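## Task

Move the tray until it rests entirely on the wall-mounted shelf. Neither the tray nor any dish may drop freely by more than a few centimetres. At the end the risers must be in their original spots, and every item on the tray must sit where it began on it. Arm bases in metres and heading in degrees counter-clockwise from +x: arm1 (-0.66, -1.56, +1.01) heading +89; arm2 (+0.89, -1.22, +1.03) heading -179; arm3 (-1.67, -0.75, +0.96) heading -1; arm4 (-0.26, -0.75, +0.95) heading -90. Finish by releasing and withdrawing every arm. It counts only if the result stays in place without a robot supporting it.

## Robot and tools

Setup: four identical i2rt Big YAM arms (arm1, arm2, arm3, arm4), each with six revolute joints, a two-finger gripper and a wrist camera. A fixed room camera, cam_high, also watches. Bases are fixed at the positions and headings given in the tasks. A hand reaches roughly 1.0 m from its joint1 axis. Occasionally an outside push may nudge a loose item.

Frame: a single scene frame, origin on the floor, +z upward, metres. The hand point lies midway between the fingertips; the hand's z axis runs along the fingers and the fingers close along its y axis. Camera calibrations (K, distortion D, T_world_to_cam, pos_world) are given in OpenCV convention; they may be off by a couple of degrees and millimetres, and wrist-camera poses also inherit joint reading errors.

execute_actions(actions, cameras): actions is a list holding one action or nothing. An action is an object keyed by arm name; each arm gets a "joints" object of absolute targets, named joint1_rad to joint6_rad (radians) and gripper_m (fingertip gap in metres). These are positions to go to, not offsets. Omitted joints or arms keep whatever target they had and may still be pushing. All motions in one action start at once and finish independently; joints move at different speeds, so the hand can swing along an unexpected path. Ranges (tolerance for done in brackets): joint1_rad -2.879..2.879 (0.045), rotation about the base, positive counter-clockwise seen from above, 0 means unfolding along the base heading; joint2_rad 0..3.141 (0.14), shoulder, 0 has the upper arm pointing back, increasing lifts then brings it forward; joint3_rad 0..3.019 (0.09), elbow, 0 folded, increasing opens; joint4_rad -1.692..1.57 (0.055), hand pitch, positive tips fingers up; joint5_rad -1.57..1.57 (0.03), hand yaw, positive to the arm's right; joint6_rad -2.094..2.094 (0.035), hand roll, positive clockwise seen from behind; gripper_m 0..0.093 (0.003), grip force about 50-62 N per pad. Any unknown key or out-of-range number rejects the whole call and nothing moves. cameras is a list of names (arm1_cam_wrist, arm2_cam_wrist, arm3_cam_wrist, arm4_cam_wrist, cam_high, or all); omitted or null gives all, [] gives none. An empty actions list just reports state and images.

wait(seconds): 0 to 10 s, commands nothing, returns state and images. zoom_image(camera, region): region is [x0, y0, x1, y1] in pixels of that camera's most recent full image, origin top-left, at most 504x504. read_manual(section) returns licence texts only. finished_scene(scene) ends scene 1 or 2 irreversibly and reports success; the next task arrives in its result.

Reading results: a pictures line lists the cameras in image order. joint_status tells how each commanded joint finished: off_target (resting short and perhaps still pushing), contact_stop or time_out (target dropped, holds in place; but a timed-out joint may keep a nearby target and keep pushing, which on_its_own then names), not_followed (a safety check withheld that arm's targets, shown with a joint command not followed line and usually a cause; the gripper part still runs, and the withheld targets may be retried on later actions). on_its_own covers joints this call did not command; held at means the target, not the current position. To relieve a pushing joint, send it its reported position. Very small target changes might not move a joint. A stop in one call cancels the rest of the calls in that reply.

Heat: holding loads warms motors. A MOTOR HOT line appears at 85 °C; at 100 °C an OVER-TEMPERATURE FAULT makes that arm and gripper go limp and fall until cooled, and its unfinished keys read limit_stop_at_motor_heat; resend targets afterwards. Some heat carries into the next scene.

Avoid: arms pressing hard on each other (fails and ends the run; hard hits may too), and note the anti-collision check can be late and ignores fingers, gripper housings and wrist cameras. Arms never stop on contact by themselves and can push forcefully. Do not drop, slam or let the tray or dishes fall, and never send anything off the work area or onto the floor. Other arms keep moving if one is blocked. Leave the tray resting unassisted, open the grippers and back all arms away before finishing.

Each tool is called by a JSON object that holds its "name" and its "arguments", one argument or row to a line.

## Session

{"name": "execute_actions", "arguments": {
  "actions": []
}}

Scene clock: 0.00 s.
arm1.joint_positions: joint1_rad=-1.518 joint2_rad=+0.599 joint3_rad=+1.325 joint4_rad=-1.390 joint5_rad=+0.019 joint6_rad=+0.470 gripper_m=+0.094
arm1.joint_status: not commanded
arm1.hand: x=-0.4319 y=-1.5565 z=+1.5093 quat_wxyz=(-0.425, -0.199, -0.877, -0.100) (m; scene frame)
arm2.joint_positions: joint1_rad=-0.581 joint2_rad=+0.633 joint3_rad=+1.398 joint4_rad=-1.312 joint5_rad=+0.006 joint6_rad=-0.235 gripper_m=+0.094
arm2.joint_status: not commanded
arm2.hand: x=+0.6955 y=-1.0846 z=+1.5809 quat_wxyz=(+0.192, -0.857, +0.146, +0.455) (m; scene frame)
arm3.joint_positions: joint1_rad=+0.104 joint2_rad=+0.521 joint3_rad=+1.406 joint4_rad=-1.212 joint5_rad=-0.275 joint6_rad=-0.267 gripper_m=+0.094
arm3.joint_status: not commanded
arm3.hand: x=-1.4801 y=-0.6951 z=+1.5605 quat_wxyz=(-0.585, +0.215, -0.780, -0.061) (m; scene frame)
arm4.joint_positions: joint1_rad=-0.713 joint2_rad=+0.484 joint3_rad=+1.417 joint4_rad=-1.204 joint5_rad=+0.251 joint6_rad=-0.307 gripper_m=+0.095
arm4.joint_status: not commanded
arm4.hand: x=-0.3992 y=-0.8537 z=+1.5647 quat_wxyz=(-0.064, -0.698, -0.372, +0.609) (m; scene frame)
pictures: arm1_cam_wrist, arm2_cam_wrist, arm3_cam_wrist, arm4_cam_wrist, cam_high
Images, in order (width x height): arm1_cam_wrist 504x504, arm2_cam_wrist 504x504, arm3_cam_wrist 504x504, arm4_cam_wrist 504x504, cam_high 896x504.

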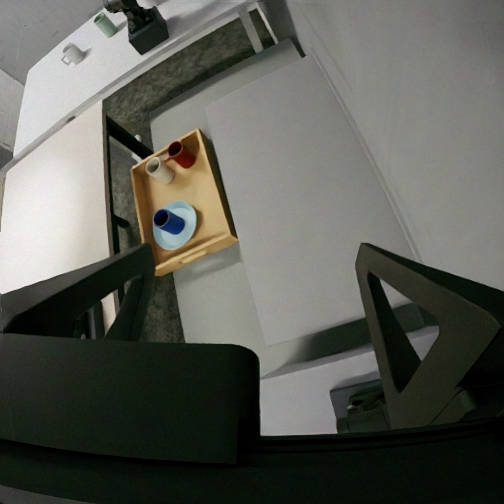

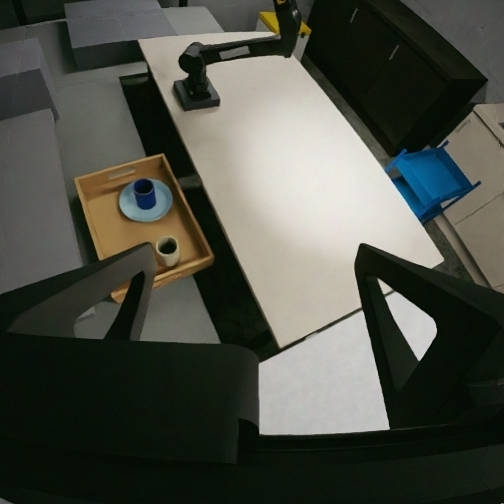

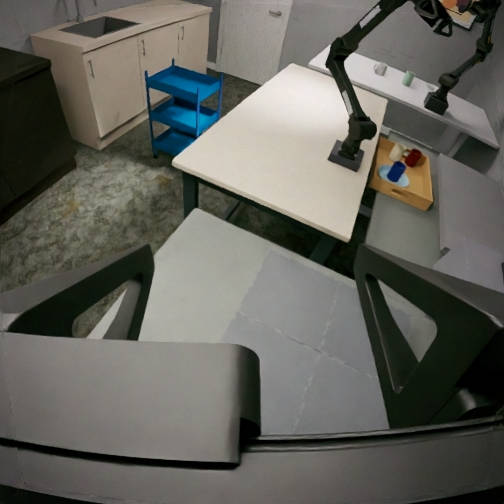

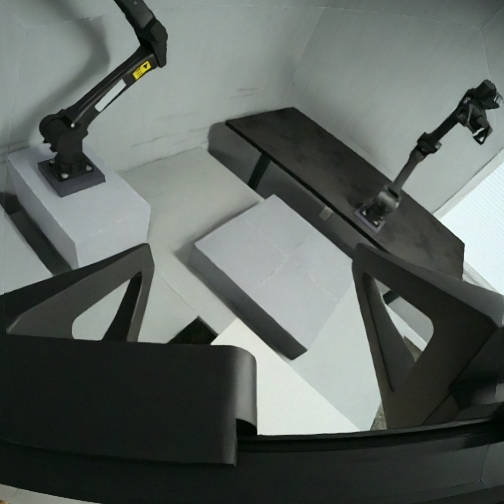

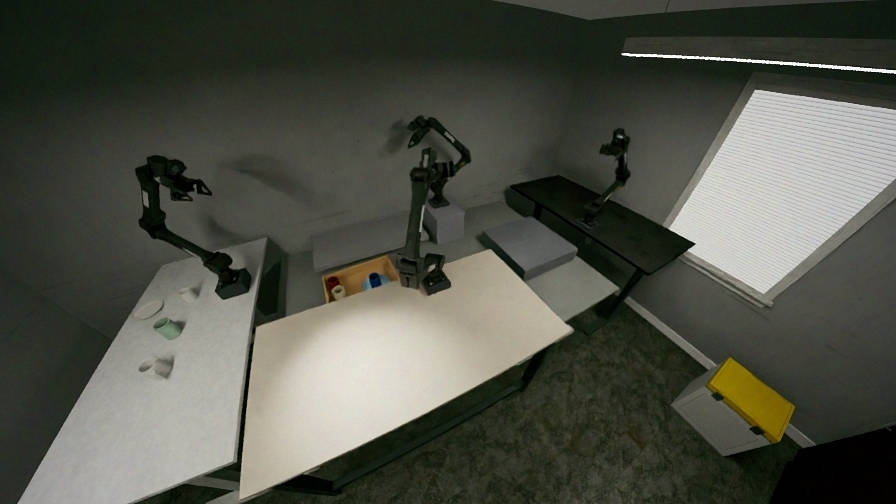

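{"name": "execute_actions", "arguments": {
  "actions": [
    {"arm1":{"joints":{"joint1_rad":-0.893,"joint2_rad":2.429,"joint3_rad":2.054,"joint4_rad":-1.196,"joint5_rad":0,"joint6_rad":-0.91,"gripper_m":0.06}},"arm2":{"joints":{"joint1_rad":-0.21,"joint2_rad":1.993,"joint3_rad":1.168,"joint4_rad":-0.746,"joint5_rad":0,"joint6_rad":-1.76,"gripper_m":0.06}},"arm4":{"joints":{"joint1_rad":-2.2}}}
  ],
  "cameras": ["arm1_cam_wrist","arm2_cam_wrist","cam_high"]
}}

Scene clock: 33.33 s.
arm1.joint_positions: joint1_rad=-0.897 joint2_rad=+2.437 joint3_rad=+2.026 joint4_rad=-1.195 joint5_rad=+0.001 joint6_rad=-0.902 gripper_m=+0.060
arm1.joint_status: all done
arm1.hand: x=-0.1072 y=-1.1383 z=+0.9320 quat_wxyz=(+0.019, +0.701, -0.713, -0.002) (m; scene frame)
arm2.joint_positions: joint1_rad=-0.209 joint2_rad=+1.998 joint3_rad=+1.164 joint4_rad=-0.758 joint5_rad=+0.002 joint6_rad=-1.751 gripper_m=+0.060
arm2.joint_status: all done
arm2.hand: x=+0.4095 y=-1.1203 z=+0.9568 quat_wxyz=(-0.004, -0.712, -0.702, -0.003) (m; scene frame)
arm3.joint_positions: joint1_rad=+0.104 joint2_rad=+0.521 joint3_rad=+1.406 joint4_rad=-1.212 joint5_rad=-0.275 joint6_rad=-0.267 gripper_m=+0.094
arm3.joint_status: not commanded
arm3.hand: x=-1.4801 y=-0.6951 z=+1.5605 quat_wxyz=(-0.585, +0.215, -0.780, -0.061) (m; scene frame)
arm4.joint_positions: joint1_rad=-2.193 joint2_rad=+0.484 joint3_rad=+1.417 joint4_rad=-1.204 joint5_rad=+0.251 joint6_rad=-0.307 gripper_m=+0.095
arm4.joint_status: all done
arm4.hand: x=-0.3692 y=-0.6091 z=+1.5645 quat_wxyz=(+0.357, -0.765, +0.201, +0.497) (m; scene frame)
pictures: arm1_cam_wrist, arm2_cam_wrist, cam_high
camera_calibration (this result's frames):
arm1_cam_wrist: T_world_to_cam=[[0.999689, -0.024468, -0.00480751, 0.0775408], [-0.0166243, -0.79767, 0.602864, -1.46685], [-0.0185857, -0.602597, -0.797829, 0.178877], [0, 0, 0, 1]] pos_world=[-0.0985775, -1.06038, 1.0274]
arm2_cam_wrist: T_world_to_cam=[[-0.999685, 0.0162143, -0.0191786, 0.449396], [0.00203527, 0.813449, 0.581632, 0.357498], [0.0250316, 0.58141, -0.813226, 1.54244], [0, 0, 0, 1]] pos_world=[0.409916, -1.19488, 1.05504]
Images, in order (width x height): arm1_cam_wrist 504x504, arm2_cam_wrist 504x504, cam_high 896x504.

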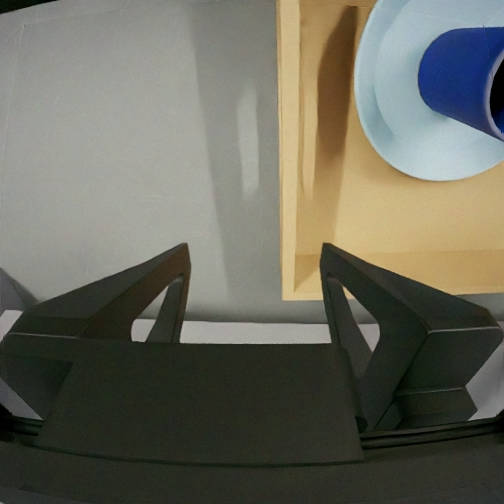

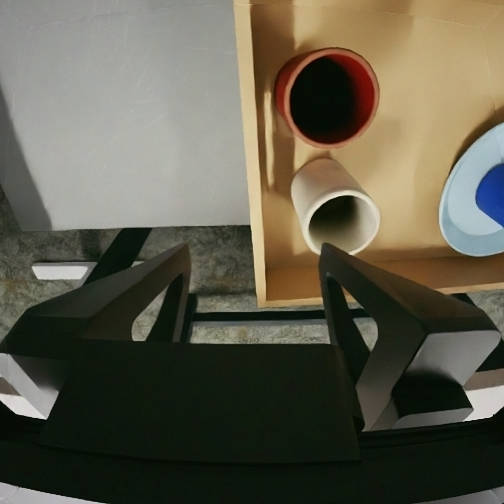

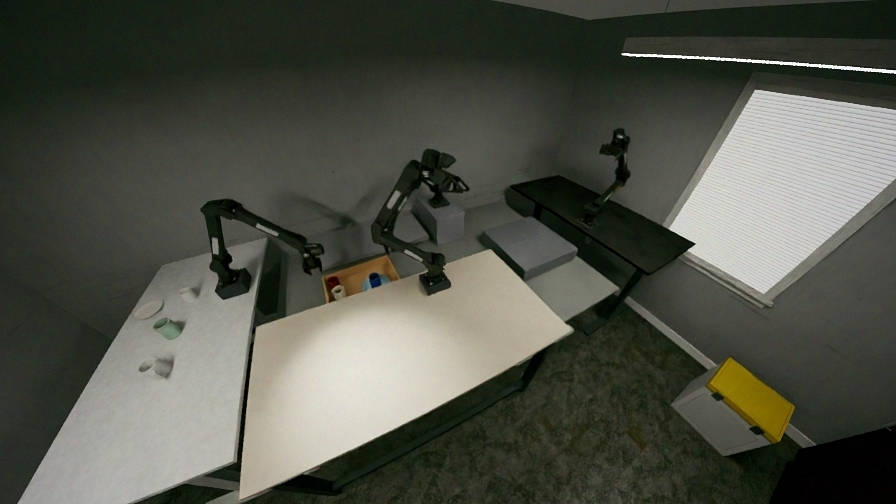

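{"name": "execute_actions", "arguments": {
  "actions": [
    {"arm1":{"joints":{"joint1_rad":-0.91,"joint2_rad":2.8,"joint3_rad":2.4,"joint4_rad":-1.146,"joint6_rad":-0.93}},"arm2":{"joints":{"joint1_rad":-0.26,"joint2_rad":2.385,"joint3_rad":1.235,"joint4_rad":-0.42,"joint6_rad":-1.81,"gripper_m":0.045}}}
  ],
  "cameras": ["arm1_cam_wrist","arm2_cam_wrist"]
}}

Scene clock: 43.70 s.
arm1.joint_positions: joint1_rad=-0.897 joint2_rad=+2.806 joint3_rad=+2.365 joint4_rad=-1.153 joint5_rad=+0.001 joint6_rad=-0.922 gripper_m=+0.060
arm1.joint_status: all done
arm1.hand: x=-0.0713 y=-1.1106 z=+0.7884 quat_wxyz=(+0.013, +0.709, -0.705, -0.002) (m; scene frame)
arm2.joint_positions: joint1_rad=-0.263 joint2_rad=+2.412 joint3_rad=+1.225 joint4_rad=-0.431 joint5_rad=+0.001 joint6_rad=-1.802 gripper_m=+0.045
arm2.joint_status: all done
arm2.hand: x=+0.4241 y=-1.0974 z=+0.7706 quat_wxyz=(-0.016, -0.713, -0.701, -0.009) (m; scene frame)
arm3.joint_positions: joint1_rad=+0.104 joint2_rad=+0.521 joint3_rad=+1.406 joint4_rad=-1.212 joint5_rad=-0.275 joint6_rad=-0.267 gripper_m=+0.094
arm3.joint_status: not commanded
arm3.hand: x=-1.4801 y=-0.6951 z=+1.5605 quat_wxyz=(-0.585, +0.215, -0.780, -0.061) (m; scene frame)
arm4.joint_positions: joint1_rad=-2.193 joint2_rad=+0.484 joint3_rad=+1.417 joint4_rad=-1.204 joint5_rad=+0.251 joint6_rad=-0.307 gripper_m=+0.095
arm4.joint_status: not commanded
arm4.hand: x=-0.3692 y=-0.6091 z=+1.5645 quat_wxyz=(+0.357, -0.765, +0.201, +0.497) (m; scene frame)
pictures: arm1_cam_wrist, arm2_cam_wrist
camera_calibration (this result's frames):
arm1_cam_wrist: T_world_to_cam=[[0.999981, -0.00427297, 0.0043844, 0.0567886], [-0.00604475, -0.802652, 0.596417, -1.35728], [0.000970681, -0.596432, -0.802663, 0.0936987], [0, 0, 0, 1]] pos_world=[-0.0650829, -1.03329, 0.884462]
arm2_cam_wrist: T_world_to_cam=[[-0.998863, 0.0182008, -0.0440555, 0.481013], [-0.0104281, 0.818407, 0.574545, 0.463336], [0.0465124, 0.574351, -0.817286, 1.36364], [0, 0, 0, 1]] pos_world=[0.421872, -1.17116, 0.869466]
Images, in order (width x height): arm1_cam_wrist 504x504, arm2_cam_wrist 504x504.

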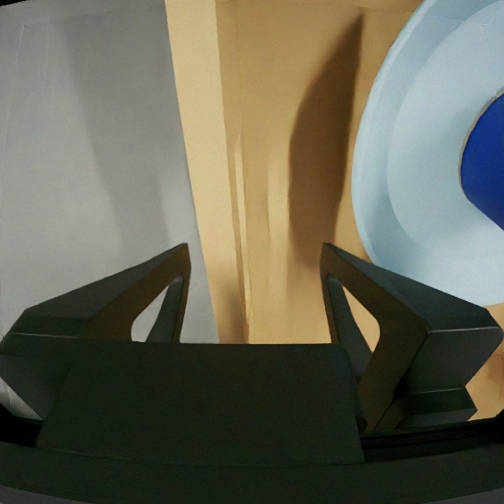

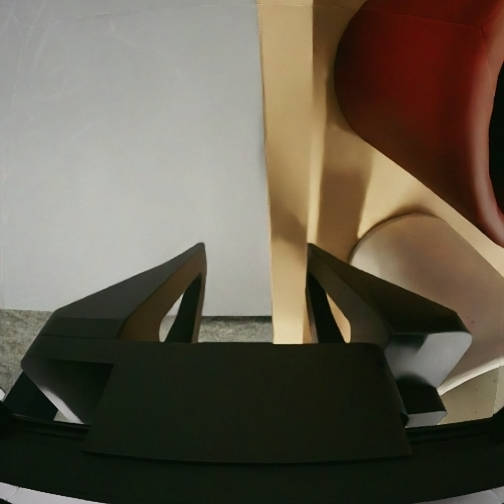

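{"name": "execute_actions", "arguments": {
  "actions": [
    {"arm1":{"joints":{"joint2_rad":2.845,"joint3_rad":2.37,"joint4_rad":-1.085}},"arm2":{"joints":{"joint2_rad":2.47,"joint3_rad":1.305,"joint4_rad":-0.38}}}
  ],
  "cameras": ["arm1_cam_wrist","arm2_cam_wrist"]
}}

Scene clock: 50.00 s.
arm1.joint_positions: joint1_rad=-0.897 joint2_rad=+2.820 joint3_rad=+2.365 joint4_rad=-1.100 joint5_rad=+0.001 joint6_rad=-0.922 gripper_m=+0.060
arm1.joint_status: all done
arm1.hand: x=-0.0651 y=-1.1059 z=+0.7778 quat_wxyz=(-0.006, +0.709, -0.705, +0.001) (m; scene frame)
arm2.joint_positions: joint1_rad=-0.263 joint2_rad=+2.452 joint3_rad=+1.280 joint4_rad=-0.393 joint5_rad=+0.001 joint6_rad=-1.802 gripper_m=+0.045
arm2.joint_status: all done
arm2.hand: x=+0.3987 y=-1.0910 z=+0.7595 quat_wxyz=(+0.007, -0.713, -0.701, +0.005) (m; scene frame)
arm3.joint_positions: joint1_rad=+0.104 joint2_rad=+0.521 joint3_rad=+1.406 joint4_rad=-1.212 joint5_rad=-0.275 joint6_rad=-0.267 gripper_m=+0.094
arm3.joint_status: not commanded
arm3.hand: x=-1.4801 y=-0.6951 z=+1.5605 quat_wxyz=(-0.585, +0.215, -0.780, -0.061) (m; scene frame)
arm4.joint_positions: joint1_rad=-2.193 joint2_rad=+0.484 joint3_rad=+1.417 joint4_rad=-1.204 joint5_rad=+0.251 joint6_rad=-0.307 gripper_m=+0.095
arm4.joint_status: not commanded
arm4.hand: x=-0.3692 y=-0.6091 z=+1.5645 quat_wxyz=(+0.357, -0.765, +0.201, +0.497) (m; scene frame)
pictures: arm1_cam_wrist, arm2_cam_wrist
camera_calibration (this result's frames):
arm1_cam_wrist: T_world_to_cam=[[0.999393, -0.00438201, 0.0345737, 0.0270344], [-0.0235471, -0.816263, 0.577201, -1.34837], [0.0256919, -0.577664, -0.81587, 0.120674], [0, 0, 0, 1]] pos_world=[-0.0618687, -1.0308, 0.875803]
arm2_cam_wrist: T_world_to_cam=[[-0.999795, 0.0189653, 0.00711685, 0.417444], [0.0195437, 0.810717, 0.585112, 0.435824], [0.00532709, 0.585131, -0.810921, 1.3754], [0, 0, 0, 1]] pos_world=[0.401514, -1.16603, 0.857361]
Images, in order (width x height): arm1_cam_wrist 504x504, arm2_cam_wrist 504x504.

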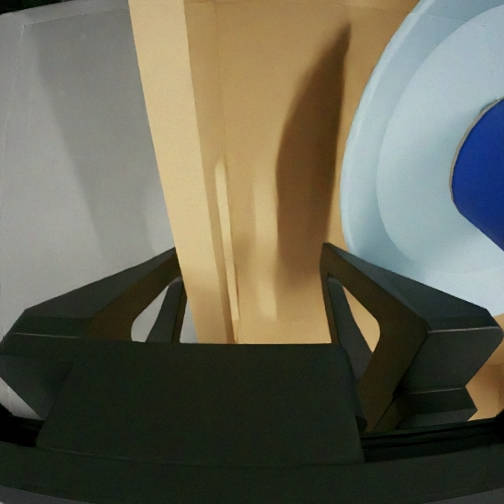

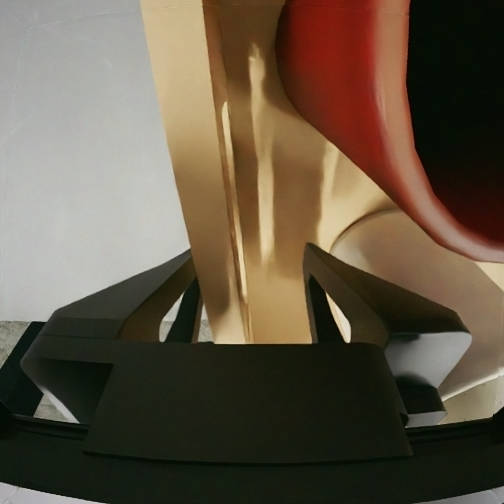

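{"name": "execute_actions", "arguments": {
  "actions": [
    {"arm1":{"joints":{"joint2_rad":2.895,"joint4_rad":-1.12}},"arm2":{"joints":{"joint2_rad":2.53,"joint4_rad":-0.37}}}
  ],
  "cameras": ["arm1_cam_wrist","arm2_cam_wrist"]
}}

Scene clock: 52.90 s.
arm1.joint_positions: joint1_rad=-0.898 joint2_rad=+2.871 joint3_rad=+2.365 joint4_rad=-1.108 joint5_rad=+0.001 joint6_rad=-0.924 gripper_m=+0.060
arm1.joint_status: all done
arm1.hand: x=-0.0816 y=-1.1192 z=+0.7412 quat_wxyz=(+0.023, +0.709, -0.705, -0.003) (m; scene frame)
arm2.joint_positions: joint1_rad=-0.263 joint2_rad=+2.516 joint3_rad=+1.289 joint4_rad=-0.379 joint5_rad=+0.001 joint6_rad=-1.802 gripper_m=+0.045
arm2.joint_status: all done
arm2.hand: x=+0.4158 y=-1.0954 z=+0.7300 quat_wxyz=(-0.011, -0.713, -0.701, -0.005) (m; scene frame)
arm3.joint_positions: joint1_rad=+0.104 joint2_rad=+0.521 joint3_rad=+1.406 joint4_rad=-1.212 joint5_rad=-0.275 joint6_rad=-0.267 gripper_m=+0.094
arm3.joint_status: not commanded
arm3.hand: x=-1.4801 y=-0.6951 z=+1.5605 quat_wxyz=(-0.585, +0.215, -0.780, -0.061) (m; scene frame)
arm4.joint_positions: joint1_rad=-2.193 joint2_rad=+0.484 joint3_rad=+1.417 joint4_rad=-1.204 joint5_rad=+0.251 joint6_rad=-0.307 gripper_m=+0.095
arm4.joint_status: not commanded
arm4.hand: x=-0.3692 y=-0.6091 z=+1.5645 quat_wxyz=(+0.357, -0.765, +0.201, +0.497) (m; scene frame)
pictures: arm1_cam_wrist, arm2_cam_wrist
camera_calibration (this result's frames):
arm1_cam_wrist: T_world_to_cam=[[0.99993, -0.00313975, -0.0114403, 0.0802239], [0.00444169, -0.795117, 0.60644, -1.33425], [-0.0110004, -0.606448, -0.795047, 0.03292], [0, 0, 0, 1]] pos_world=[-0.0739298, -1.04067, 0.836234]
arm2_cam_wrist: T_world_to_cam=[[-0.999314, 0.0183475, -0.0321754, 0.462616], [-0.00358573, 0.816687, 0.57707, 0.478376], [0.0368651, 0.576789, -0.816061, 1.33552], [0, 0, 0, 1]] pos_world=[0.41478, -1.16948, 0.82869]
Images, in order (width x height): arm1_cam_wrist 504x504, arm2_cam_wrist 504x504.

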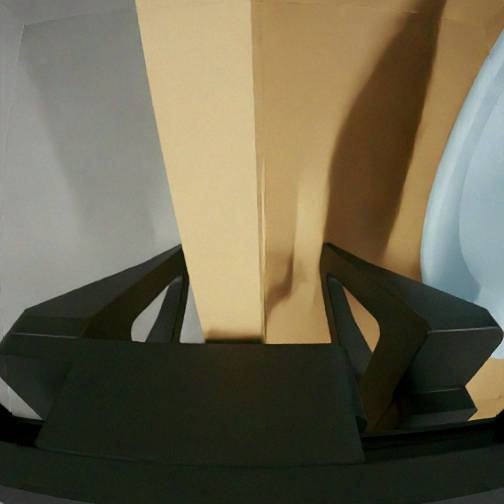

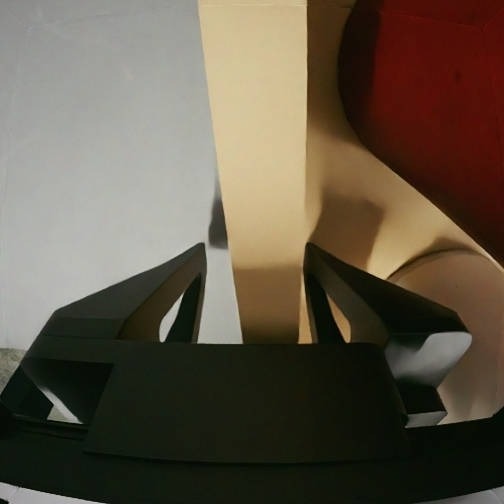

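{"name": "execute_actions", "arguments": {
  "actions": [
    {"arm1":{"joints":{"gripper_m":0}},"arm2":{"joints":{"gripper_m":0}}}
  ],
  "cameras": []
}}

{"name": "execute_actions", "arguments": {
  "actions": [
    {"arm1":{"joints":{"joint2_rad":2.66,"joint3_rad":2.21,"joint4_rad":-1.09}},"arm2":{"joints":{"joint2_rad":2.29,"joint3_rad":1.22,"joint4_rad":-0.48}}}
  ],
  "cameras": ["arm2_cam_wrist","cam_high"]
}}

Scene clock: 60.03 s.
arm1.joint_positions: joint1_rad=-0.896 joint2_rad=+2.871 joint3_rad=+2.364 joint4_rad=-1.108 joint5_rad=+0.004 joint6_rad=-0.945 gripper_m=+0.011
arm1.joint_status: gripper_m off_target (ended at +0.011, target +0.000)
arm1.hand: x=-0.0824 y=-1.1187 z=+0.7410 quat_wxyz=(+0.023, +0.717, -0.697, -0.002) (m; scene frame)
arm2.joint_positions: joint1_rad=-0.261 joint2_rad=+2.517 joint3_rad=+1.295 joint4_rad=-0.374 joint5_rad=+0.000 joint6_rad=-1.832 gripper_m=+0.011
arm2.joint_status: gripper_m off_target (ended at +0.011, target +0.000)
arm2.hand: x=+0.4115 y=-1.0955 z=+0.7303 quat_wxyz=(-0.007, -0.701, -0.713, -0.002) (m; scene frame)
arm3.joint_positions: joint1_rad=+0.104 joint2_rad=+0.521 joint3_rad=+1.406 joint4_rad=-1.212 joint5_rad=-0.275 joint6_rad=-0.267 gripper_m=+0.094
arm3.joint_status: not commanded
arm3.hand: x=-1.4801 y=-0.6951 z=+1.5605 quat_wxyz=(-0.585, +0.215, -0.780, -0.061) (m; scene frame)
arm4.joint_positions: joint1_rad=-2.193 joint2_rad=+0.484 joint3_rad=+1.417 joint4_rad=-1.204 joint5_rad=+0.251 joint6_rad=-0.307 gripper_m=+0.095
arm4.joint_status: not commanded
arm4.hand: x=-0.3692 y=-0.6091 z=+1.5645 quat_wxyz=(+0.357, -0.765, +0.201, +0.497) (m; scene frame)
pictures: none
No camera images: the call's "cameras" was empty. Leave "cameras" out to get every camera's image.

Scene clock: 61.20 s.
arm1.joint_positions: joint1_rad=-0.928 joint2_rad=+2.746 joint3_rad=+2.201 joint4_rad=-1.035 joint5_rad=+0.019 joint6_rad=-0.979 gripper_m=+0.011
arm1.joint_status: all done
arm1.hand: x=-0.0717 y=-1.1432 z=+0.7762 quat_wxyz=(+0.007, +0.717, -0.696, +0.008) (m; scene frame)
arm2.joint_positions: joint1_rad=-0.236 joint2_rad=+2.401 joint3_rad=+1.222 joint4_rad=-0.444 joint5_rad=-0.010 joint6_rad=-1.829 gripper_m=+0.011
arm2.joint_status: all done
arm2.hand: x=+0.4213 y=-1.1119 z=+0.7753 quat_wxyz=(-0.021, -0.693, -0.720, -0.005) (m; scene frame)
arm3.joint_positions: joint1_rad=+0.104 joint2_rad=+0.521 joint3_rad=+1.406 joint4_rad=-1.212 joint5_rad=-0.275 joint6_rad=-0.267 gripper_m=+0.094
arm3.joint_status: not commanded
arm3.hand: x=-1.4801 y=-0.6951 z=+1.5605 quat_wxyz=(-0.585, +0.215, -0.780, -0.061) (m; scene frame)
arm4.joint_positions: joint1_rad=-2.193 joint2_rad=+0.484 joint3_rad=+1.417 joint4_rad=-1.204 joint5_rad=+0.251 joint6_rad=-0.307 gripper_m=+0.095
arm4.joint_status: not commanded
arm4.hand: x=-0.3692 y=-0.6091 z=+1.5645 quat_wxyz=(+0.357, -0.765, +0.201, +0.497) (m; scene frame)
pictures: arm2_cam_wrist, cam_high
camera_calibration (this result's frames):
arm2_cam_wrist: T_world_to_cam=[[-0.998319, -0.0356555, -0.0456875, 0.41982], [-0.0552352, 0.824017, 0.563867, 0.505856], [0.0175424, 0.565443, -0.824601, 1.38396], [0, 0, 0, 1]] pos_world=[0.422778, -1.18441, 0.875158]
Images, in order (width x height): arm2_cam_wrist 504x504, cam_high 896x504.

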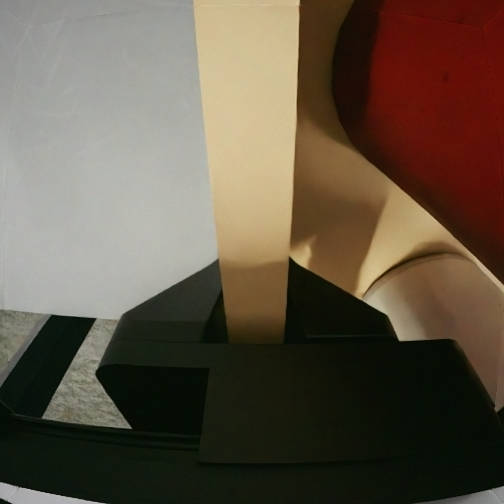

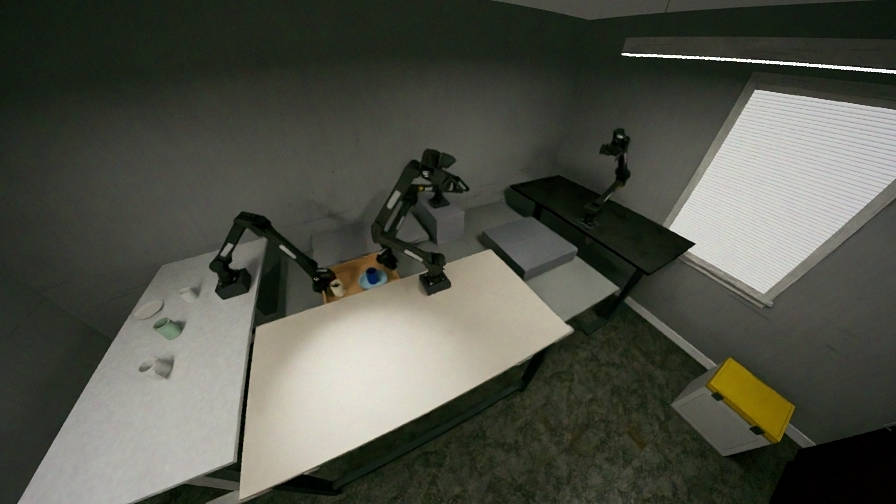

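{"name": "execute_actions", "arguments": {
  "actions": [
    {"arm1":{"joints":{"joint1_rad":-0.88,"joint2_rad":2.55,"joint3_rad":2.21,"joint4_rad":-1.12}},"arm2":{"joints":{"joint1_rad":-0.27,"joint2_rad":2.16,"joint3_rad":1.22,"joint4_rad":-0.52}}}
  ],
  "cameras": ["arm1_cam_wrist"]
}}

{"name": "execute_actions", "arguments": {
  "actions": [
    {"arm1":{"joints":{"joint2_rad":2.41,"joint3_rad":2.19,"joint4_rad":-1.24}},"arm2":{"joints":{"joint2_rad":1.96,"joint3_rad":1.19,"joint4_rad":-0.68}}}
  ],
  "cameras": ["arm1_cam_wrist","cam_high"]
}}

Scene clock: 67.50 s.
arm1.joint_positions: joint1_rad=-0.894 joint2_rad=+2.649 joint3_rad=+2.179 joint4_rad=-1.095 joint5_rad=+0.010 joint6_rad=-0.939 gripper_m=+0.011
arm1.joint_status: all done
arm1.hand: x=-0.0812 y=-1.1171 z=+0.8367 quat_wxyz=(-0.001, +0.716, -0.698, +0.005) (m; scene frame)
arm2.joint_positions: joint1_rad=-0.258 joint2_rad=+2.284 joint3_rad=+1.202 joint4_rad=-0.508 joint5_rad=-0.003 joint6_rad=-1.834 gripper_m=+0.011
arm2.joint_status: all done
arm2.hand: x=+0.4095 y=-1.0970 z=+0.8277 quat_wxyz=(-0.005, -0.700, -0.715, +0.000) (m; scene frame)
arm3.joint_positions: joint1_rad=+0.104 joint2_rad=+0.521 joint3_rad=+1.406 joint4_rad=-1.212 joint5_rad=-0.275 joint6_rad=-0.267 gripper_m=+0.094
arm3.joint_status: not commanded
arm3.hand: x=-1.4801 y=-0.6951 z=+1.5605 quat_wxyz=(-0.585, +0.215, -0.780, -0.061) (m; scene frame)
arm4.joint_positions: joint1_rad=-2.193 joint2_rad=+0.484 joint3_rad=+1.417 joint4_rad=-1.204 joint5_rad=+0.251 joint6_rad=-0.307 gripper_m=+0.095
arm4.joint_status: not commanded
arm4.hand: x=-0.3692 y=-0.6091 z=+1.5645 quat_wxyz=(+0.357, -0.765, +0.201, +0.497) (m; scene frame)
pictures: arm1_cam_wrist
camera_calibration (this result's frames):
arm1_cam_wrist: T_world_to_cam=[[0.999351, 0.0154423, 0.0325293, 0.0649075], [-0.00663959, -0.808863, 0.58796, -1.39129], [0.0353912, -0.587795, -0.808236, 0.14575], [0, 0, 0, 1]] pos_world=[-0.0792613, -1.0407, 0.933713]
Images, in order (width x height): arm1_cam_wrist 504x504.

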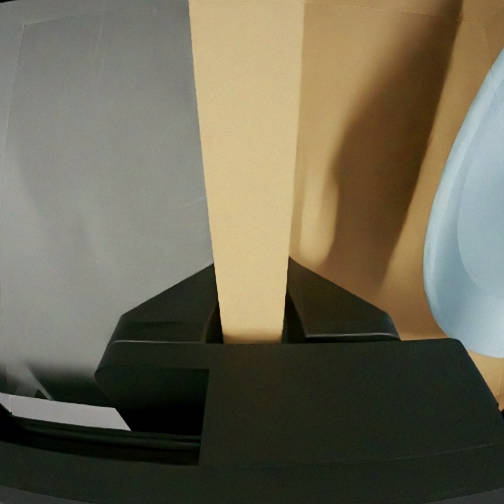

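Scene clock: 68.70 s.
arm1.joint_positions: joint1_rad=-0.896 joint2_rad=+2.494 joint3_rad=+2.157 joint4_rad=-1.226 joint5_rad=+0.007 joint6_rad=-0.942 gripper_m=+0.011
arm1.joint_status: all done
arm1.hand: x=-0.0819 y=-1.1195 z=+0.9389 quat_wxyz=(-0.002, +0.716, -0.698, +0.003) (m; scene frame)
arm2.joint_positions: joint1_rad=-0.255 joint2_rad=+2.062 joint3_rad=+1.165 joint4_rad=-0.676 joint5_rad=-0.002 joint6_rad=-1.838 gripper_m=+0.011
arm2.joint_status: all done
arm2.hand: x=+0.4079 y=-1.0975 z=+0.9262 quat_wxyz=(+0.003, -0.697, -0.717, +0.004) (m; scene frame)
arm3.joint_positions: joint1_rad=+0.104 joint2_rad=+0.521 joint3_rad=+1.406 joint4_rad=-1.212 joint5_rad=-0.275 joint6_rad=-0.267 gripper_m=+0.094
arm3.joint_status: not commanded
arm3.hand: x=-1.4801 y=-0.6951 z=+1.5605 quat_wxyz=(-0.585, +0.215, -0.780, -0.061) (m; scene frame)
arm4.joint_positions: joint1_rad=-2.193 joint2_rad=+0.484 joint3_rad=+1.417 joint4_rad=-1.204 joint5_rad=+0.251 joint6_rad=-0.307 gripper_m=+0.095
arm4.joint_status: not commanded
arm4.hand: x=-0.3692 y=-0.6091 z=+1.5645 quat_wxyz=(+0.357, -0.765, +0.201, +0.497) (m; scene frame)
pictures: arm1_cam_wrist, cam_high
camera_calibration (this result's frames):
arm1_cam_wrist: T_world_to_cam=[[0.999339, 0.0160765, 0.0326142, 0.0628974], [-0.00602144, -0.811397, 0.584465, -1.45276], [0.0358592, -0.584274, -0.810764, 0.233318], [0, 0, 0, 1]] pos_world=[-0.07997, -1.04345, 1.0362]
Images, in order (width x height): arm1_cam_wrist 504x504, cam_high 896x504.

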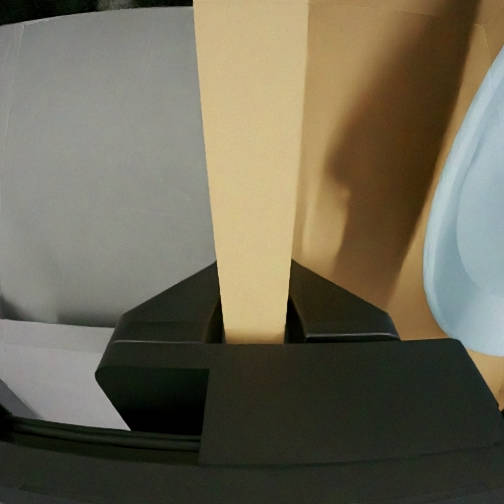

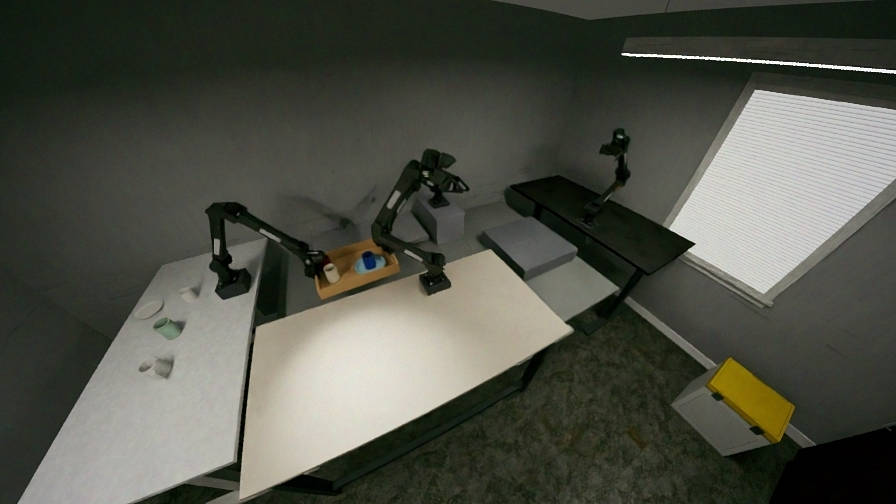

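{"name": "execute_actions", "arguments": {
  "actions": [
    {"arm1":{"joints":{"joint1_rad":-1.075,"joint2_rad":2.16,"joint3_rad":1.69,"joint4_rad":-0.985,"joint6_rad":-1.11}},"arm2":{"joints":{"joint1_rad":0.063,"joint2_rad":1.98,"joint3_rad":1.23,"joint4_rad":-0.69,"joint6_rad":-1.5}}}
  ],
  "cameras": []
}}

{"name": "execute_actions", "arguments": {
  "actions": [
    {"arm1":{"joints":{"joint1_rad":-1.31,"joint2_rad":2.01,"joint3_rad":1.415,"joint4_rad":-0.856,"joint6_rad":-1.34}},"arm2":{"joints":{"joint1_rad":0.353,"joint2_rad":2.07,"joint3_rad":1.41,"joint4_rad":-0.78,"joint6_rad":-1.21}}}
  ],
  "cameras": []
}}

{"name": "execute_actions", "arguments": {
  "actions": [
    {"arm1":{"joints":{"joint1_rad":-1.58,"joint2_rad":1.95,"joint3_rad":1.305,"joint4_rad":-0.806,"joint6_rad":-1.6}},"arm2":{"joints":{"joint1_rad":0.573,"joint2_rad":2.245,"joint3_rad":1.755,"joint4_rad":-0.95,"joint6_rad":-0.98}}}
  ],
  "cameras": ["arm1_cam_wrist","arm2_cam_wrist","cam_high"]
}}

Scene clock: 81.70 s.
arm1.joint_positions: joint1_rad=-1.086 joint2_rad=+2.265 joint3_rad=+1.665 joint4_rad=-0.966 joint5_rad=+0.010 joint6_rad=-1.129 gripper_m=+0.011
arm1.joint_status: all done
arm1.hand: x=-0.0935 y=-1.2795 z=+0.9227 quat_wxyz=(+0.001, +0.715, -0.699, +0.005) (m; scene frame)
arm2.joint_positions: joint1_rad=+0.065 joint2_rad=+2.076 joint3_rad=+1.165 joint4_rad=-0.681 joint5_rad=+0.000 joint6_rad=-1.514 gripper_m=+0.011
arm2.joint_status: all done
arm2.hand: x=+0.3998 y=-1.2552 z=+0.9200 quat_wxyz=(-0.003, -0.698, -0.716, -0.004) (m; scene frame)
arm3.joint_positions: joint1_rad=+0.104 joint2_rad=+0.521 joint3_rad=+1.406 joint4_rad=-1.212 joint5_rad=-0.275 joint6_rad=-0.267 gripper_m=+0.094
arm3.joint_status: not commanded
arm3.hand: x=-1.4801 y=-0.6951 z=+1.5605 quat_wxyz=(-0.585, +0.215, -0.780, -0.061) (m; scene frame)
arm4.joint_positions: joint1_rad=-2.193 joint2_rad=+0.484 joint3_rad=+1.417 joint4_rad=-1.204 joint5_rad=+0.251 joint6_rad=-0.307 gripper_m=+0.095
arm4.joint_status: not commanded
arm4.hand: x=-0.3692 y=-0.6091 z=+1.5645 quat_wxyz=(+0.357, -0.765, +0.201, +0.497) (m; scene frame)
pictures: none
No camera images: the call's "cameras" was empty. Leave "cameras" out to get every camera's image.

Scene clock: 83.27 s.
arm1.joint_positions: joint1_rad=-1.309 joint2_rad=+2.107 joint3_rad=+1.385 joint4_rad=-0.842 joint5_rad=+0.002 joint6_rad=-1.345 gripper_m=+0.011
arm1.joint_status: all done
arm1.hand: x=-0.1143 y=-1.4269 z=+0.9297 quat_wxyz=(-0.001, +0.713, -0.702, +0.002) (m; scene frame)
arm2.joint_positions: joint1_rad=+0.345 joint2_rad=+2.161 joint3_rad=+1.339 joint4_rad=-0.759 joint5_rad=+0.006 joint6_rad=-1.225 gripper_m=+0.011
arm2.joint_status: all done
arm2.hand: x=+0.3798 y=-1.4075 z=+0.9203 quat_wxyz=(+0.005, -0.702, -0.712, -0.002) (m; scene frame)
arm3.joint_positions: joint1_rad=+0.104 joint2_rad=+0.521 joint3_rad=+1.406 joint4_rad=-1.212 joint5_rad=-0.275 joint6_rad=-0.267 gripper_m=+0.094
arm3.joint_status: not commanded
arm3.hand: x=-1.4801 y=-0.6951 z=+1.5605 quat_wxyz=(-0.585, +0.215, -0.780, -0.061) (m; scene frame)
arm4.joint_positions: joint1_rad=-2.193 joint2_rad=+0.484 joint3_rad=+1.417 joint4_rad=-1.204 joint5_rad=+0.251 joint6_rad=-0.307 gripper_m=+0.095
arm4.joint_status: not commanded
arm4.hand: x=-0.3692 y=-0.6091 z=+1.5645 quat_wxyz=(+0.357, -0.765, +0.201, +0.497) (m; scene frame)
pictures: none
No camera images: the call's "cameras" was empty. Leave "cameras" out to get every camera's image.

Scene clock: 84.77 s.
arm1.joint_positions: joint1_rad=-1.580 joint2_rad=+2.047 joint3_rad=+1.265 joint4_rad=-0.795 joint5_rad=-0.001 joint6_rad=-1.604 gripper_m=+0.011
arm1.joint_status: all done
arm1.hand: x=-0.1351 y=-1.5764 z=+0.9275 quat_wxyz=(+0.003, +0.709, -0.706, -0.003) (m; scene frame)
arm2.joint_positions: joint1_rad=+0.565 joint2_rad=+2.347 joint3_rad=+1.689 joint4_rad=-0.927 joint5_rad=+0.009 joint6_rad=-0.996 gripper_m=+0.011
arm2.joint_status: all done
arm2.hand: x=+0.3601 y=-1.5621 z=+0.9125 quat_wxyz=(+0.007, -0.705, -0.709, -0.004) (m; scene frame)
arm3.joint_positions: joint1_rad=+0.104 joint2_rad=+0.521 joint3_rad=+1.406 joint4_rad=-1.212 joint5_rad=-0.275 joint6_rad=-0.267 gripper_m=+0.094
arm3.joint_status: not commanded
arm3.hand: x=-1.4801 y=-0.6951 z=+1.5605 quat_wxyz=(-0.585, +0.215, -0.780, -0.061) (m; scene frame)
arm4.joint_positions: joint1_rad=-2.193 joint2_rad=+0.484 joint3_rad=+1.417 joint4_rad=-1.204 joint5_rad=+0.251 joint6_rad=-0.307 gripper_m=+0.095
arm4.joint_status: not commanded
arm4.hand: x=-0.3692 y=-0.6091 z=+1.5645 quat_wxyz=(+0.357, -0.765, +0.201, +0.497) (m; scene frame)
pictures: arm1_cam_wrist, arm2_cam_wrist, cam_high
camera_calibration (this result's frames):
arm1_cam_wrist: T_world_to_cam=[[0.999862, -0.00490511, 0.0158496, 0.106311], [-0.0132384, -0.811693, 0.583935, -1.81816], [0.0100007, -0.584064, -0.811646, -0.0433051], [0, 0, 0, 1]] pos_world=[-0.129933, -1.50056, 1.02486]
arm2_cam_wrist: T_world_to_cam=[[-0.999985, -0.00304508, -0.00444881, 0.362943], [-0.00509648, 0.803032, 0.595915, 0.715976], [0.00175793, 0.595929, -0.803035, 1.78629], [0, 0, 0, 1]] pos_world=[0.363446, -1.63835, 1.00941]
Images, in order (width x height): arm1_cam_wrist 504x504, arm2_cam_wrist 504x504, cam_high 896x504.

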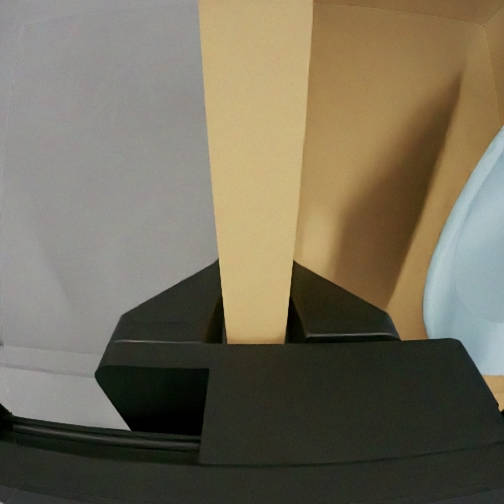

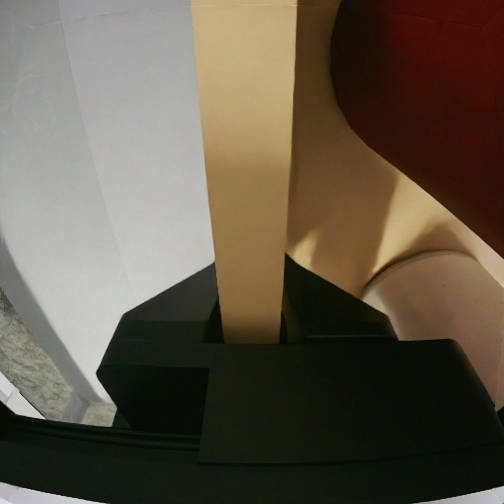

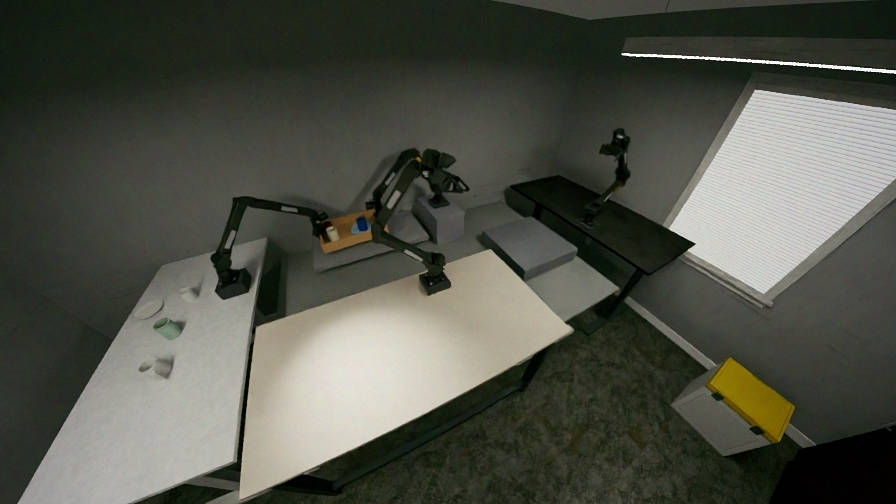

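{"name": "execute_actions", "arguments": {
  "actions": [
    {"arm1":{"joints":{"joint2_rad":2.075,"joint3_rad":1.315,"joint4_rad":-0.69}},"arm2":{"joints":{"joint2_rad":2.35,"joint3_rad":1.77,"joint4_rad":-0.86}}}
  ],
  "cameras": []
}}

{"name": "execute_actions", "arguments": {
  "actions": [
    {"arm1":{"joints":{"joint2_rad":2.16,"joint3_rad":1.33,"joint4_rad":-0.62}},"arm2":{"joints":{"joint2_rad":2.42,"joint3_rad":1.79,"joint4_rad":-0.81}}}
  ],
  "cameras": ["cam_high"]
}}

Scene clock: 88.53 s.
arm1.joint_positions: joint1_rad=-1.580 joint2_rad=+2.171 joint3_rad=+1.269 joint4_rad=-0.673 joint5_rad=-0.002 joint6_rad=-1.604 gripper_m=+0.011
arm1.joint_status: all done
arm1.hand: x=-0.1333 y=-1.5762 z=+0.8654 quat_wxyz=(+0.002, +0.709, -0.706, -0.003) (m; scene frame)
arm2.joint_positions: joint1_rad=+0.565 joint2_rad=+2.449 joint3_rad=+1.693 joint4_rad=-0.833 joint5_rad=+0.009 joint6_rad=-0.999 gripper_m=+0.011
arm2.joint_status: all done
arm2.hand: x=+0.3631 y=-1.5596 z=+0.8511 quat_wxyz=(+0.007, -0.704, -0.710, -0.006) (m; scene frame)
arm3.joint_positions: joint1_rad=+0.104 joint2_rad=+0.521 joint3_rad=+1.406 joint4_rad=-1.212 joint5_rad=-0.275 joint6_rad=-0.267 gripper_m=+0.094
arm3.joint_status: not commanded
arm3.hand: x=-1.4801 y=-0.6951 z=+1.5605 quat_wxyz=(-0.585, +0.215, -0.780, -0.061) (m; scene frame)
arm4.joint_positions: joint1_rad=-2.193 joint2_rad=+0.484 joint3_rad=+1.417 joint4_rad=-1.204 joint5_rad=+0.251 joint6_rad=-0.307 gripper_m=+0.095
arm4.joint_status: not commanded
arm4.hand: x=-0.3692 y=-0.6091 z=+1.5645 quat_wxyz=(+0.357, -0.765, +0.201, +0.497) (m; scene frame)
pictures: none
No camera images: the call's "cameras" was empty. Leave "cameras" out to get every camera's image.

Scene clock: 90.27 s.
arm1.joint_positions: joint1_rad=-1.580 joint2_rad=+2.189 joint3_rad=+1.270 joint4_rad=-0.653 joint5_rad=-0.001 joint6_rad=-1.604 gripper_m=+0.011
arm1.joint_status: all done
arm1.hand: x=-0.1330 y=-1.5765 z=+0.8565 quat_wxyz=(+0.002, +0.709, -0.706, -0.002) (m; scene frame)
arm2.joint_positions: joint1_rad=+0.566 joint2_rad=+2.453 joint3_rad=+1.694 joint4_rad=-0.830 joint5_rad=+0.004 joint6_rad=-0.999 gripper_m=+0.011
arm2.joint_status: joint3_rad time_out (moved +0.001 of +0.097); the others done
arm2.on_its_own: joint3_rad reads +1.694 and still pushes toward +1.790 since a time_out
arm2.hand: x=+0.3637 y=-1.5609 z=+0.8490 quat_wxyz=(+0.004, -0.704, -0.711, -0.005) (m; scene frame)
arm3.joint_positions: joint1_rad=+0.104 joint2_rad=+0.521 joint3_rad=+1.406 joint4_rad=-1.212 joint5_rad=-0.275 joint6_rad=-0.267 gripper_m=+0.094
arm3.joint_status: not commanded
arm3.hand: x=-1.4801 y=-0.6951 z=+1.5605 quat_wxyz=(-0.585, +0.215, -0.780, -0.061) (m; scene frame)
arm4.joint_positions: joint1_rad=-2.193 joint2_rad=+0.484 joint3_rad=+1.417 joint4_rad=-1.204 joint5_rad=+0.251 joint6_rad=-0.307 gripper_m=+0.095
arm4.joint_status: not commanded
arm4.hand: x=-0.3692 y=-0.6091 z=+1.5645 quat_wxyz=(+0.357, -0.765, +0.201, +0.497) (m; scene frame)
pictures: cam_high
Images, in order (width x height): cam_high 896x504.

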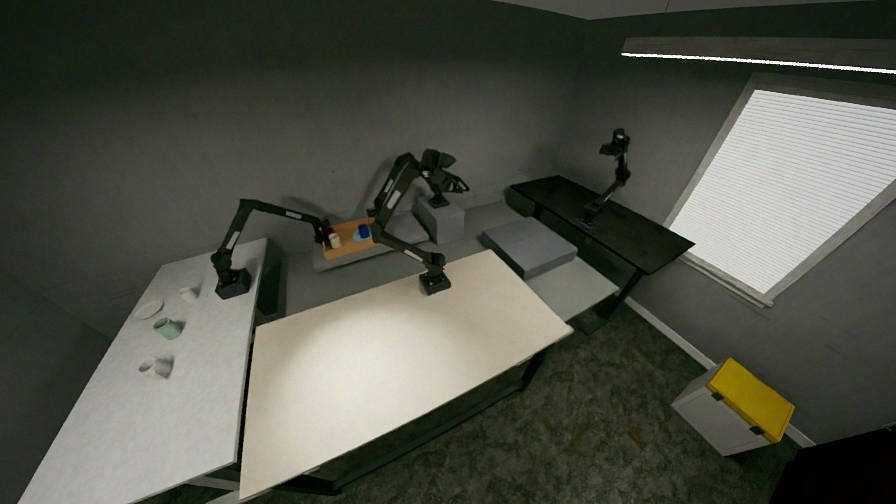

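Landed. Release.

{"name": "execute_actions", "arguments": {
  "actions": [
    {"arm1":{"joints":{"joint3_rad":1.29,"joint4_rad":-0.65,"gripper_m":0.04}},"arm2":{"joints":{"joint3_rad":1.7,"joint4_rad":-0.83,"gripper_m":0.035}}}
  ],
  "cameras": []
}}

{"name": "execute_actions", "arguments": {
  "actions": [
    {"arm1":{"joints":{"joint2_rad":1.95,"joint4_rad":-0.89}},"arm2":{"joints":{"joint2_rad":2.22,"joint4_rad":-1.07}}}
  ],
  "cameras": []
}}

{"name": "execute_actions", "arguments": {
  "actions": [
    {"arm1":{"joints":{"joint2_rad":1.3,"joint4_rad":-1.2}},"arm2":{"joints":{"joint2_rad":1.4,"joint3_rad":1.3,"joint4_rad":-1.2}}}
  ],
  "cameras": ["arm1_cam_wrist","arm2_cam_wrist"]
}}

Scene clock: 97.53 s.
arm1.joint_positions: joint1_rad=-1.580 joint2_rad=+2.166 joint3_rad=+1.270 joint4_rad=-0.653 joint5_rad=-0.001 joint6_rad=-1.604 gripper_m=+0.040
arm1.joint_status: all done
arm1.hand: x=-0.1262 y=-1.5767 z=+0.8685 quat_wxyz=(-0.007, +0.709, -0.706, +0.007) (m; scene frame)
arm2.joint_positions: joint1_rad=+0.566 joint2_rad=+2.448 joint3_rad=+1.697 joint4_rad=-0.831 joint5_rad=+0.002 joint6_rad=-0.989 gripper_m=+0.035
arm2.joint_status: all done
arm2.hand: x=+0.3617 y=-1.5627 z=+0.8524 quat_wxyz=(+0.004, -0.707, -0.707, -0.002) (m; scene frame)
arm3.joint_positions: joint1_rad=+0.104 joint2_rad=+0.521 joint3_rad=+1.406 joint4_rad=-1.212 joint5_rad=-0.275 joint6_rad=-0.267 gripper_m=+0.094
arm3.joint_status: not commanded
arm3.hand: x=-1.4801 y=-0.6951 z=+1.5605 quat_wxyz=(-0.585, +0.215, -0.780, -0.061) (m; scene frame)
arm4.joint_positions: joint1_rad=-2.193 joint2_rad=+0.484 joint3_rad=+1.417 joint4_rad=-1.204 joint5_rad=+0.251 joint6_rad=-0.307 gripper_m=+0.095
arm4.joint_status: not commanded
arm4.hand: x=-0.3692 y=-0.6091 z=+1.5645 quat_wxyz=(+0.357, -0.765, +0.201, +0.497) (m; scene frame)
pictures: none
No camera images: the call's "cameras" was empty. Leave "cameras" out to get every camera's image.

Scene clock: 98.77 s.
arm1.joint_positions: joint1_rad=-1.580 joint2_rad=+1.935 joint3_rad=+1.275 joint4_rad=-0.876 joint5_rad=-0.001 joint6_rad=-1.604 gripper_m=+0.040
arm1.joint_status: all done
arm1.hand: x=-0.1299 y=-1.5764 z=+0.9870 quat_wxyz=(-0.011, +0.708, -0.706, +0.012) (m; scene frame)
arm2.joint_positions: joint1_rad=+0.566 joint2_rad=+2.203 joint3_rad=+1.694 joint4_rad=-1.058 joint5_rad=+0.002 joint6_rad=-0.989 gripper_m=+0.035
arm2.joint_status: all done
arm2.hand: x=+0.3618 y=-1.5638 z=+1.0027 quat_wxyz=(+0.006, -0.707, -0.707, +0.006) (m; scene frame)
arm3.joint_positions: joint1_rad=+0.104 joint2_rad=+0.521 joint3_rad=+1.406 joint4_rad=-1.212 joint5_rad=-0.275 joint6_rad=-0.267 gripper_m=+0.094
arm3.joint_status: not commanded
arm3.hand: x=-1.4801 y=-0.6951 z=+1.5605 quat_wxyz=(-0.585, +0.215, -0.780, -0.061) (m; scene frame)
arm4.joint_positions: joint1_rad=-2.193 joint2_rad=+0.484 joint3_rad=+1.417 joint4_rad=-1.204 joint5_rad=+0.251 joint6_rad=-0.307 gripper_m=+0.095
arm4.joint_status: not commanded
arm4.hand: x=-0.3692 y=-0.6091 z=+1.5645 quat_wxyz=(+0.357, -0.765, +0.201, +0.497) (m; scene frame)
pictures: none
No camera images: the call's "cameras" was empty. Leave "cameras" out to get every camera's image.

Scene clock: 100.40 s.
arm1.joint_positions: joint1_rad=-1.580 joint2_rad=+1.291 joint3_rad=+1.275 joint4_rad=-1.186 joint5_rad=-0.001 joint6_rad=-1.604 gripper_m=+0.040
arm1.joint_status: all done
arm1.hand: x=-0.2063 y=-1.5739 z=+1.2843 quat_wxyz=(-0.124, +0.697, -0.694, +0.132) (m; scene frame)
arm2.joint_positions: joint1_rad=+0.566 joint2_rad=+1.390 joint3_rad=+1.304 joint4_rad=-1.191 joint5_rad=+0.002 joint6_rad=-0.988 gripper_m=+0.035
arm2.joint_status: all done
arm2.hand: x=+0.5008 y=-1.4746 z=+1.2845 quat_wxyz=(+0.035, -0.699, -0.699, +0.147) (m; scene frame)
arm3.joint_positions: joint1_rad=+0.104 joint2_rad=+0.521 joint3_rad=+1.406 joint4_rad=-1.212 joint5_rad=-0.275 joint6_rad=-0.267 gripper_m=+0.094
arm3.joint_status: not commanded
arm3.hand: x=-1.4801 y=-0.6951 z=+1.5605 quat_wxyz=(-0.585, +0.215, -0.780, -0.061) (m; scene frame)
arm4.joint_positions: joint1_rad=-2.193 joint2_rad=+0.484 joint3_rad=+1.417 joint4_rad=-1.204 joint5_rad=+0.251 joint6_rad=-0.307 gripper_m=+0.095
arm4.joint_status: not commanded
arm4.hand: x=-0.3692 y=-0.6091 z=+1.5645 quat_wxyz=(+0.357, -0.765, +0.201, +0.497) (m; scene frame)
pictures: arm1_cam_wrist, arm2_cam_wrist
camera_calibration (this result's frames):
arm1_cam_wrist: T_world_to_cam=[[0.924919, -0.0023648, 0.380158, -0.307429], [-0.226951, -0.805675, 0.547157, -2.01282], [0.30499, -0.592353, -0.74572, 0.211624], [0, 0, 0, 1]] pos_world=[-0.237009, -1.49705, 1.37602]
arm2_cam_wrist: T_world_to_cam=[[-0.969265, 0.022386, 0.244997, 0.207188], [0.129158, 0.893878, 0.429303, 0.705522], [-0.209387, 0.447752, -0.869296, 2.00497], [0, 0, 0, 1]] pos_world=[0.529511, -1.53302, 1.38927]
Images, in order (width x height): arm1_cam_wrist 504x504, arm2_cam_wrist 504x504.

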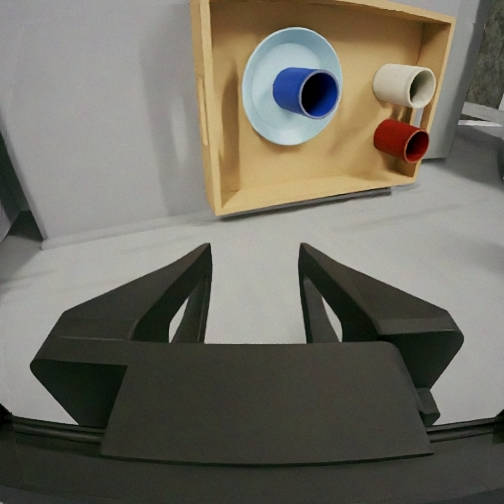

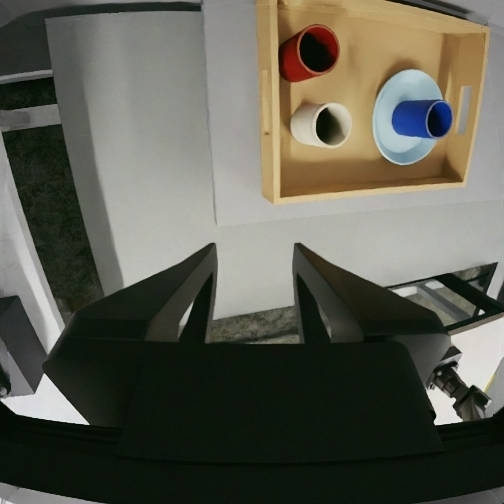

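{"name": "finished_scene", "arguments": {
  "scene": 1
}}

The scene is finished: the task was done.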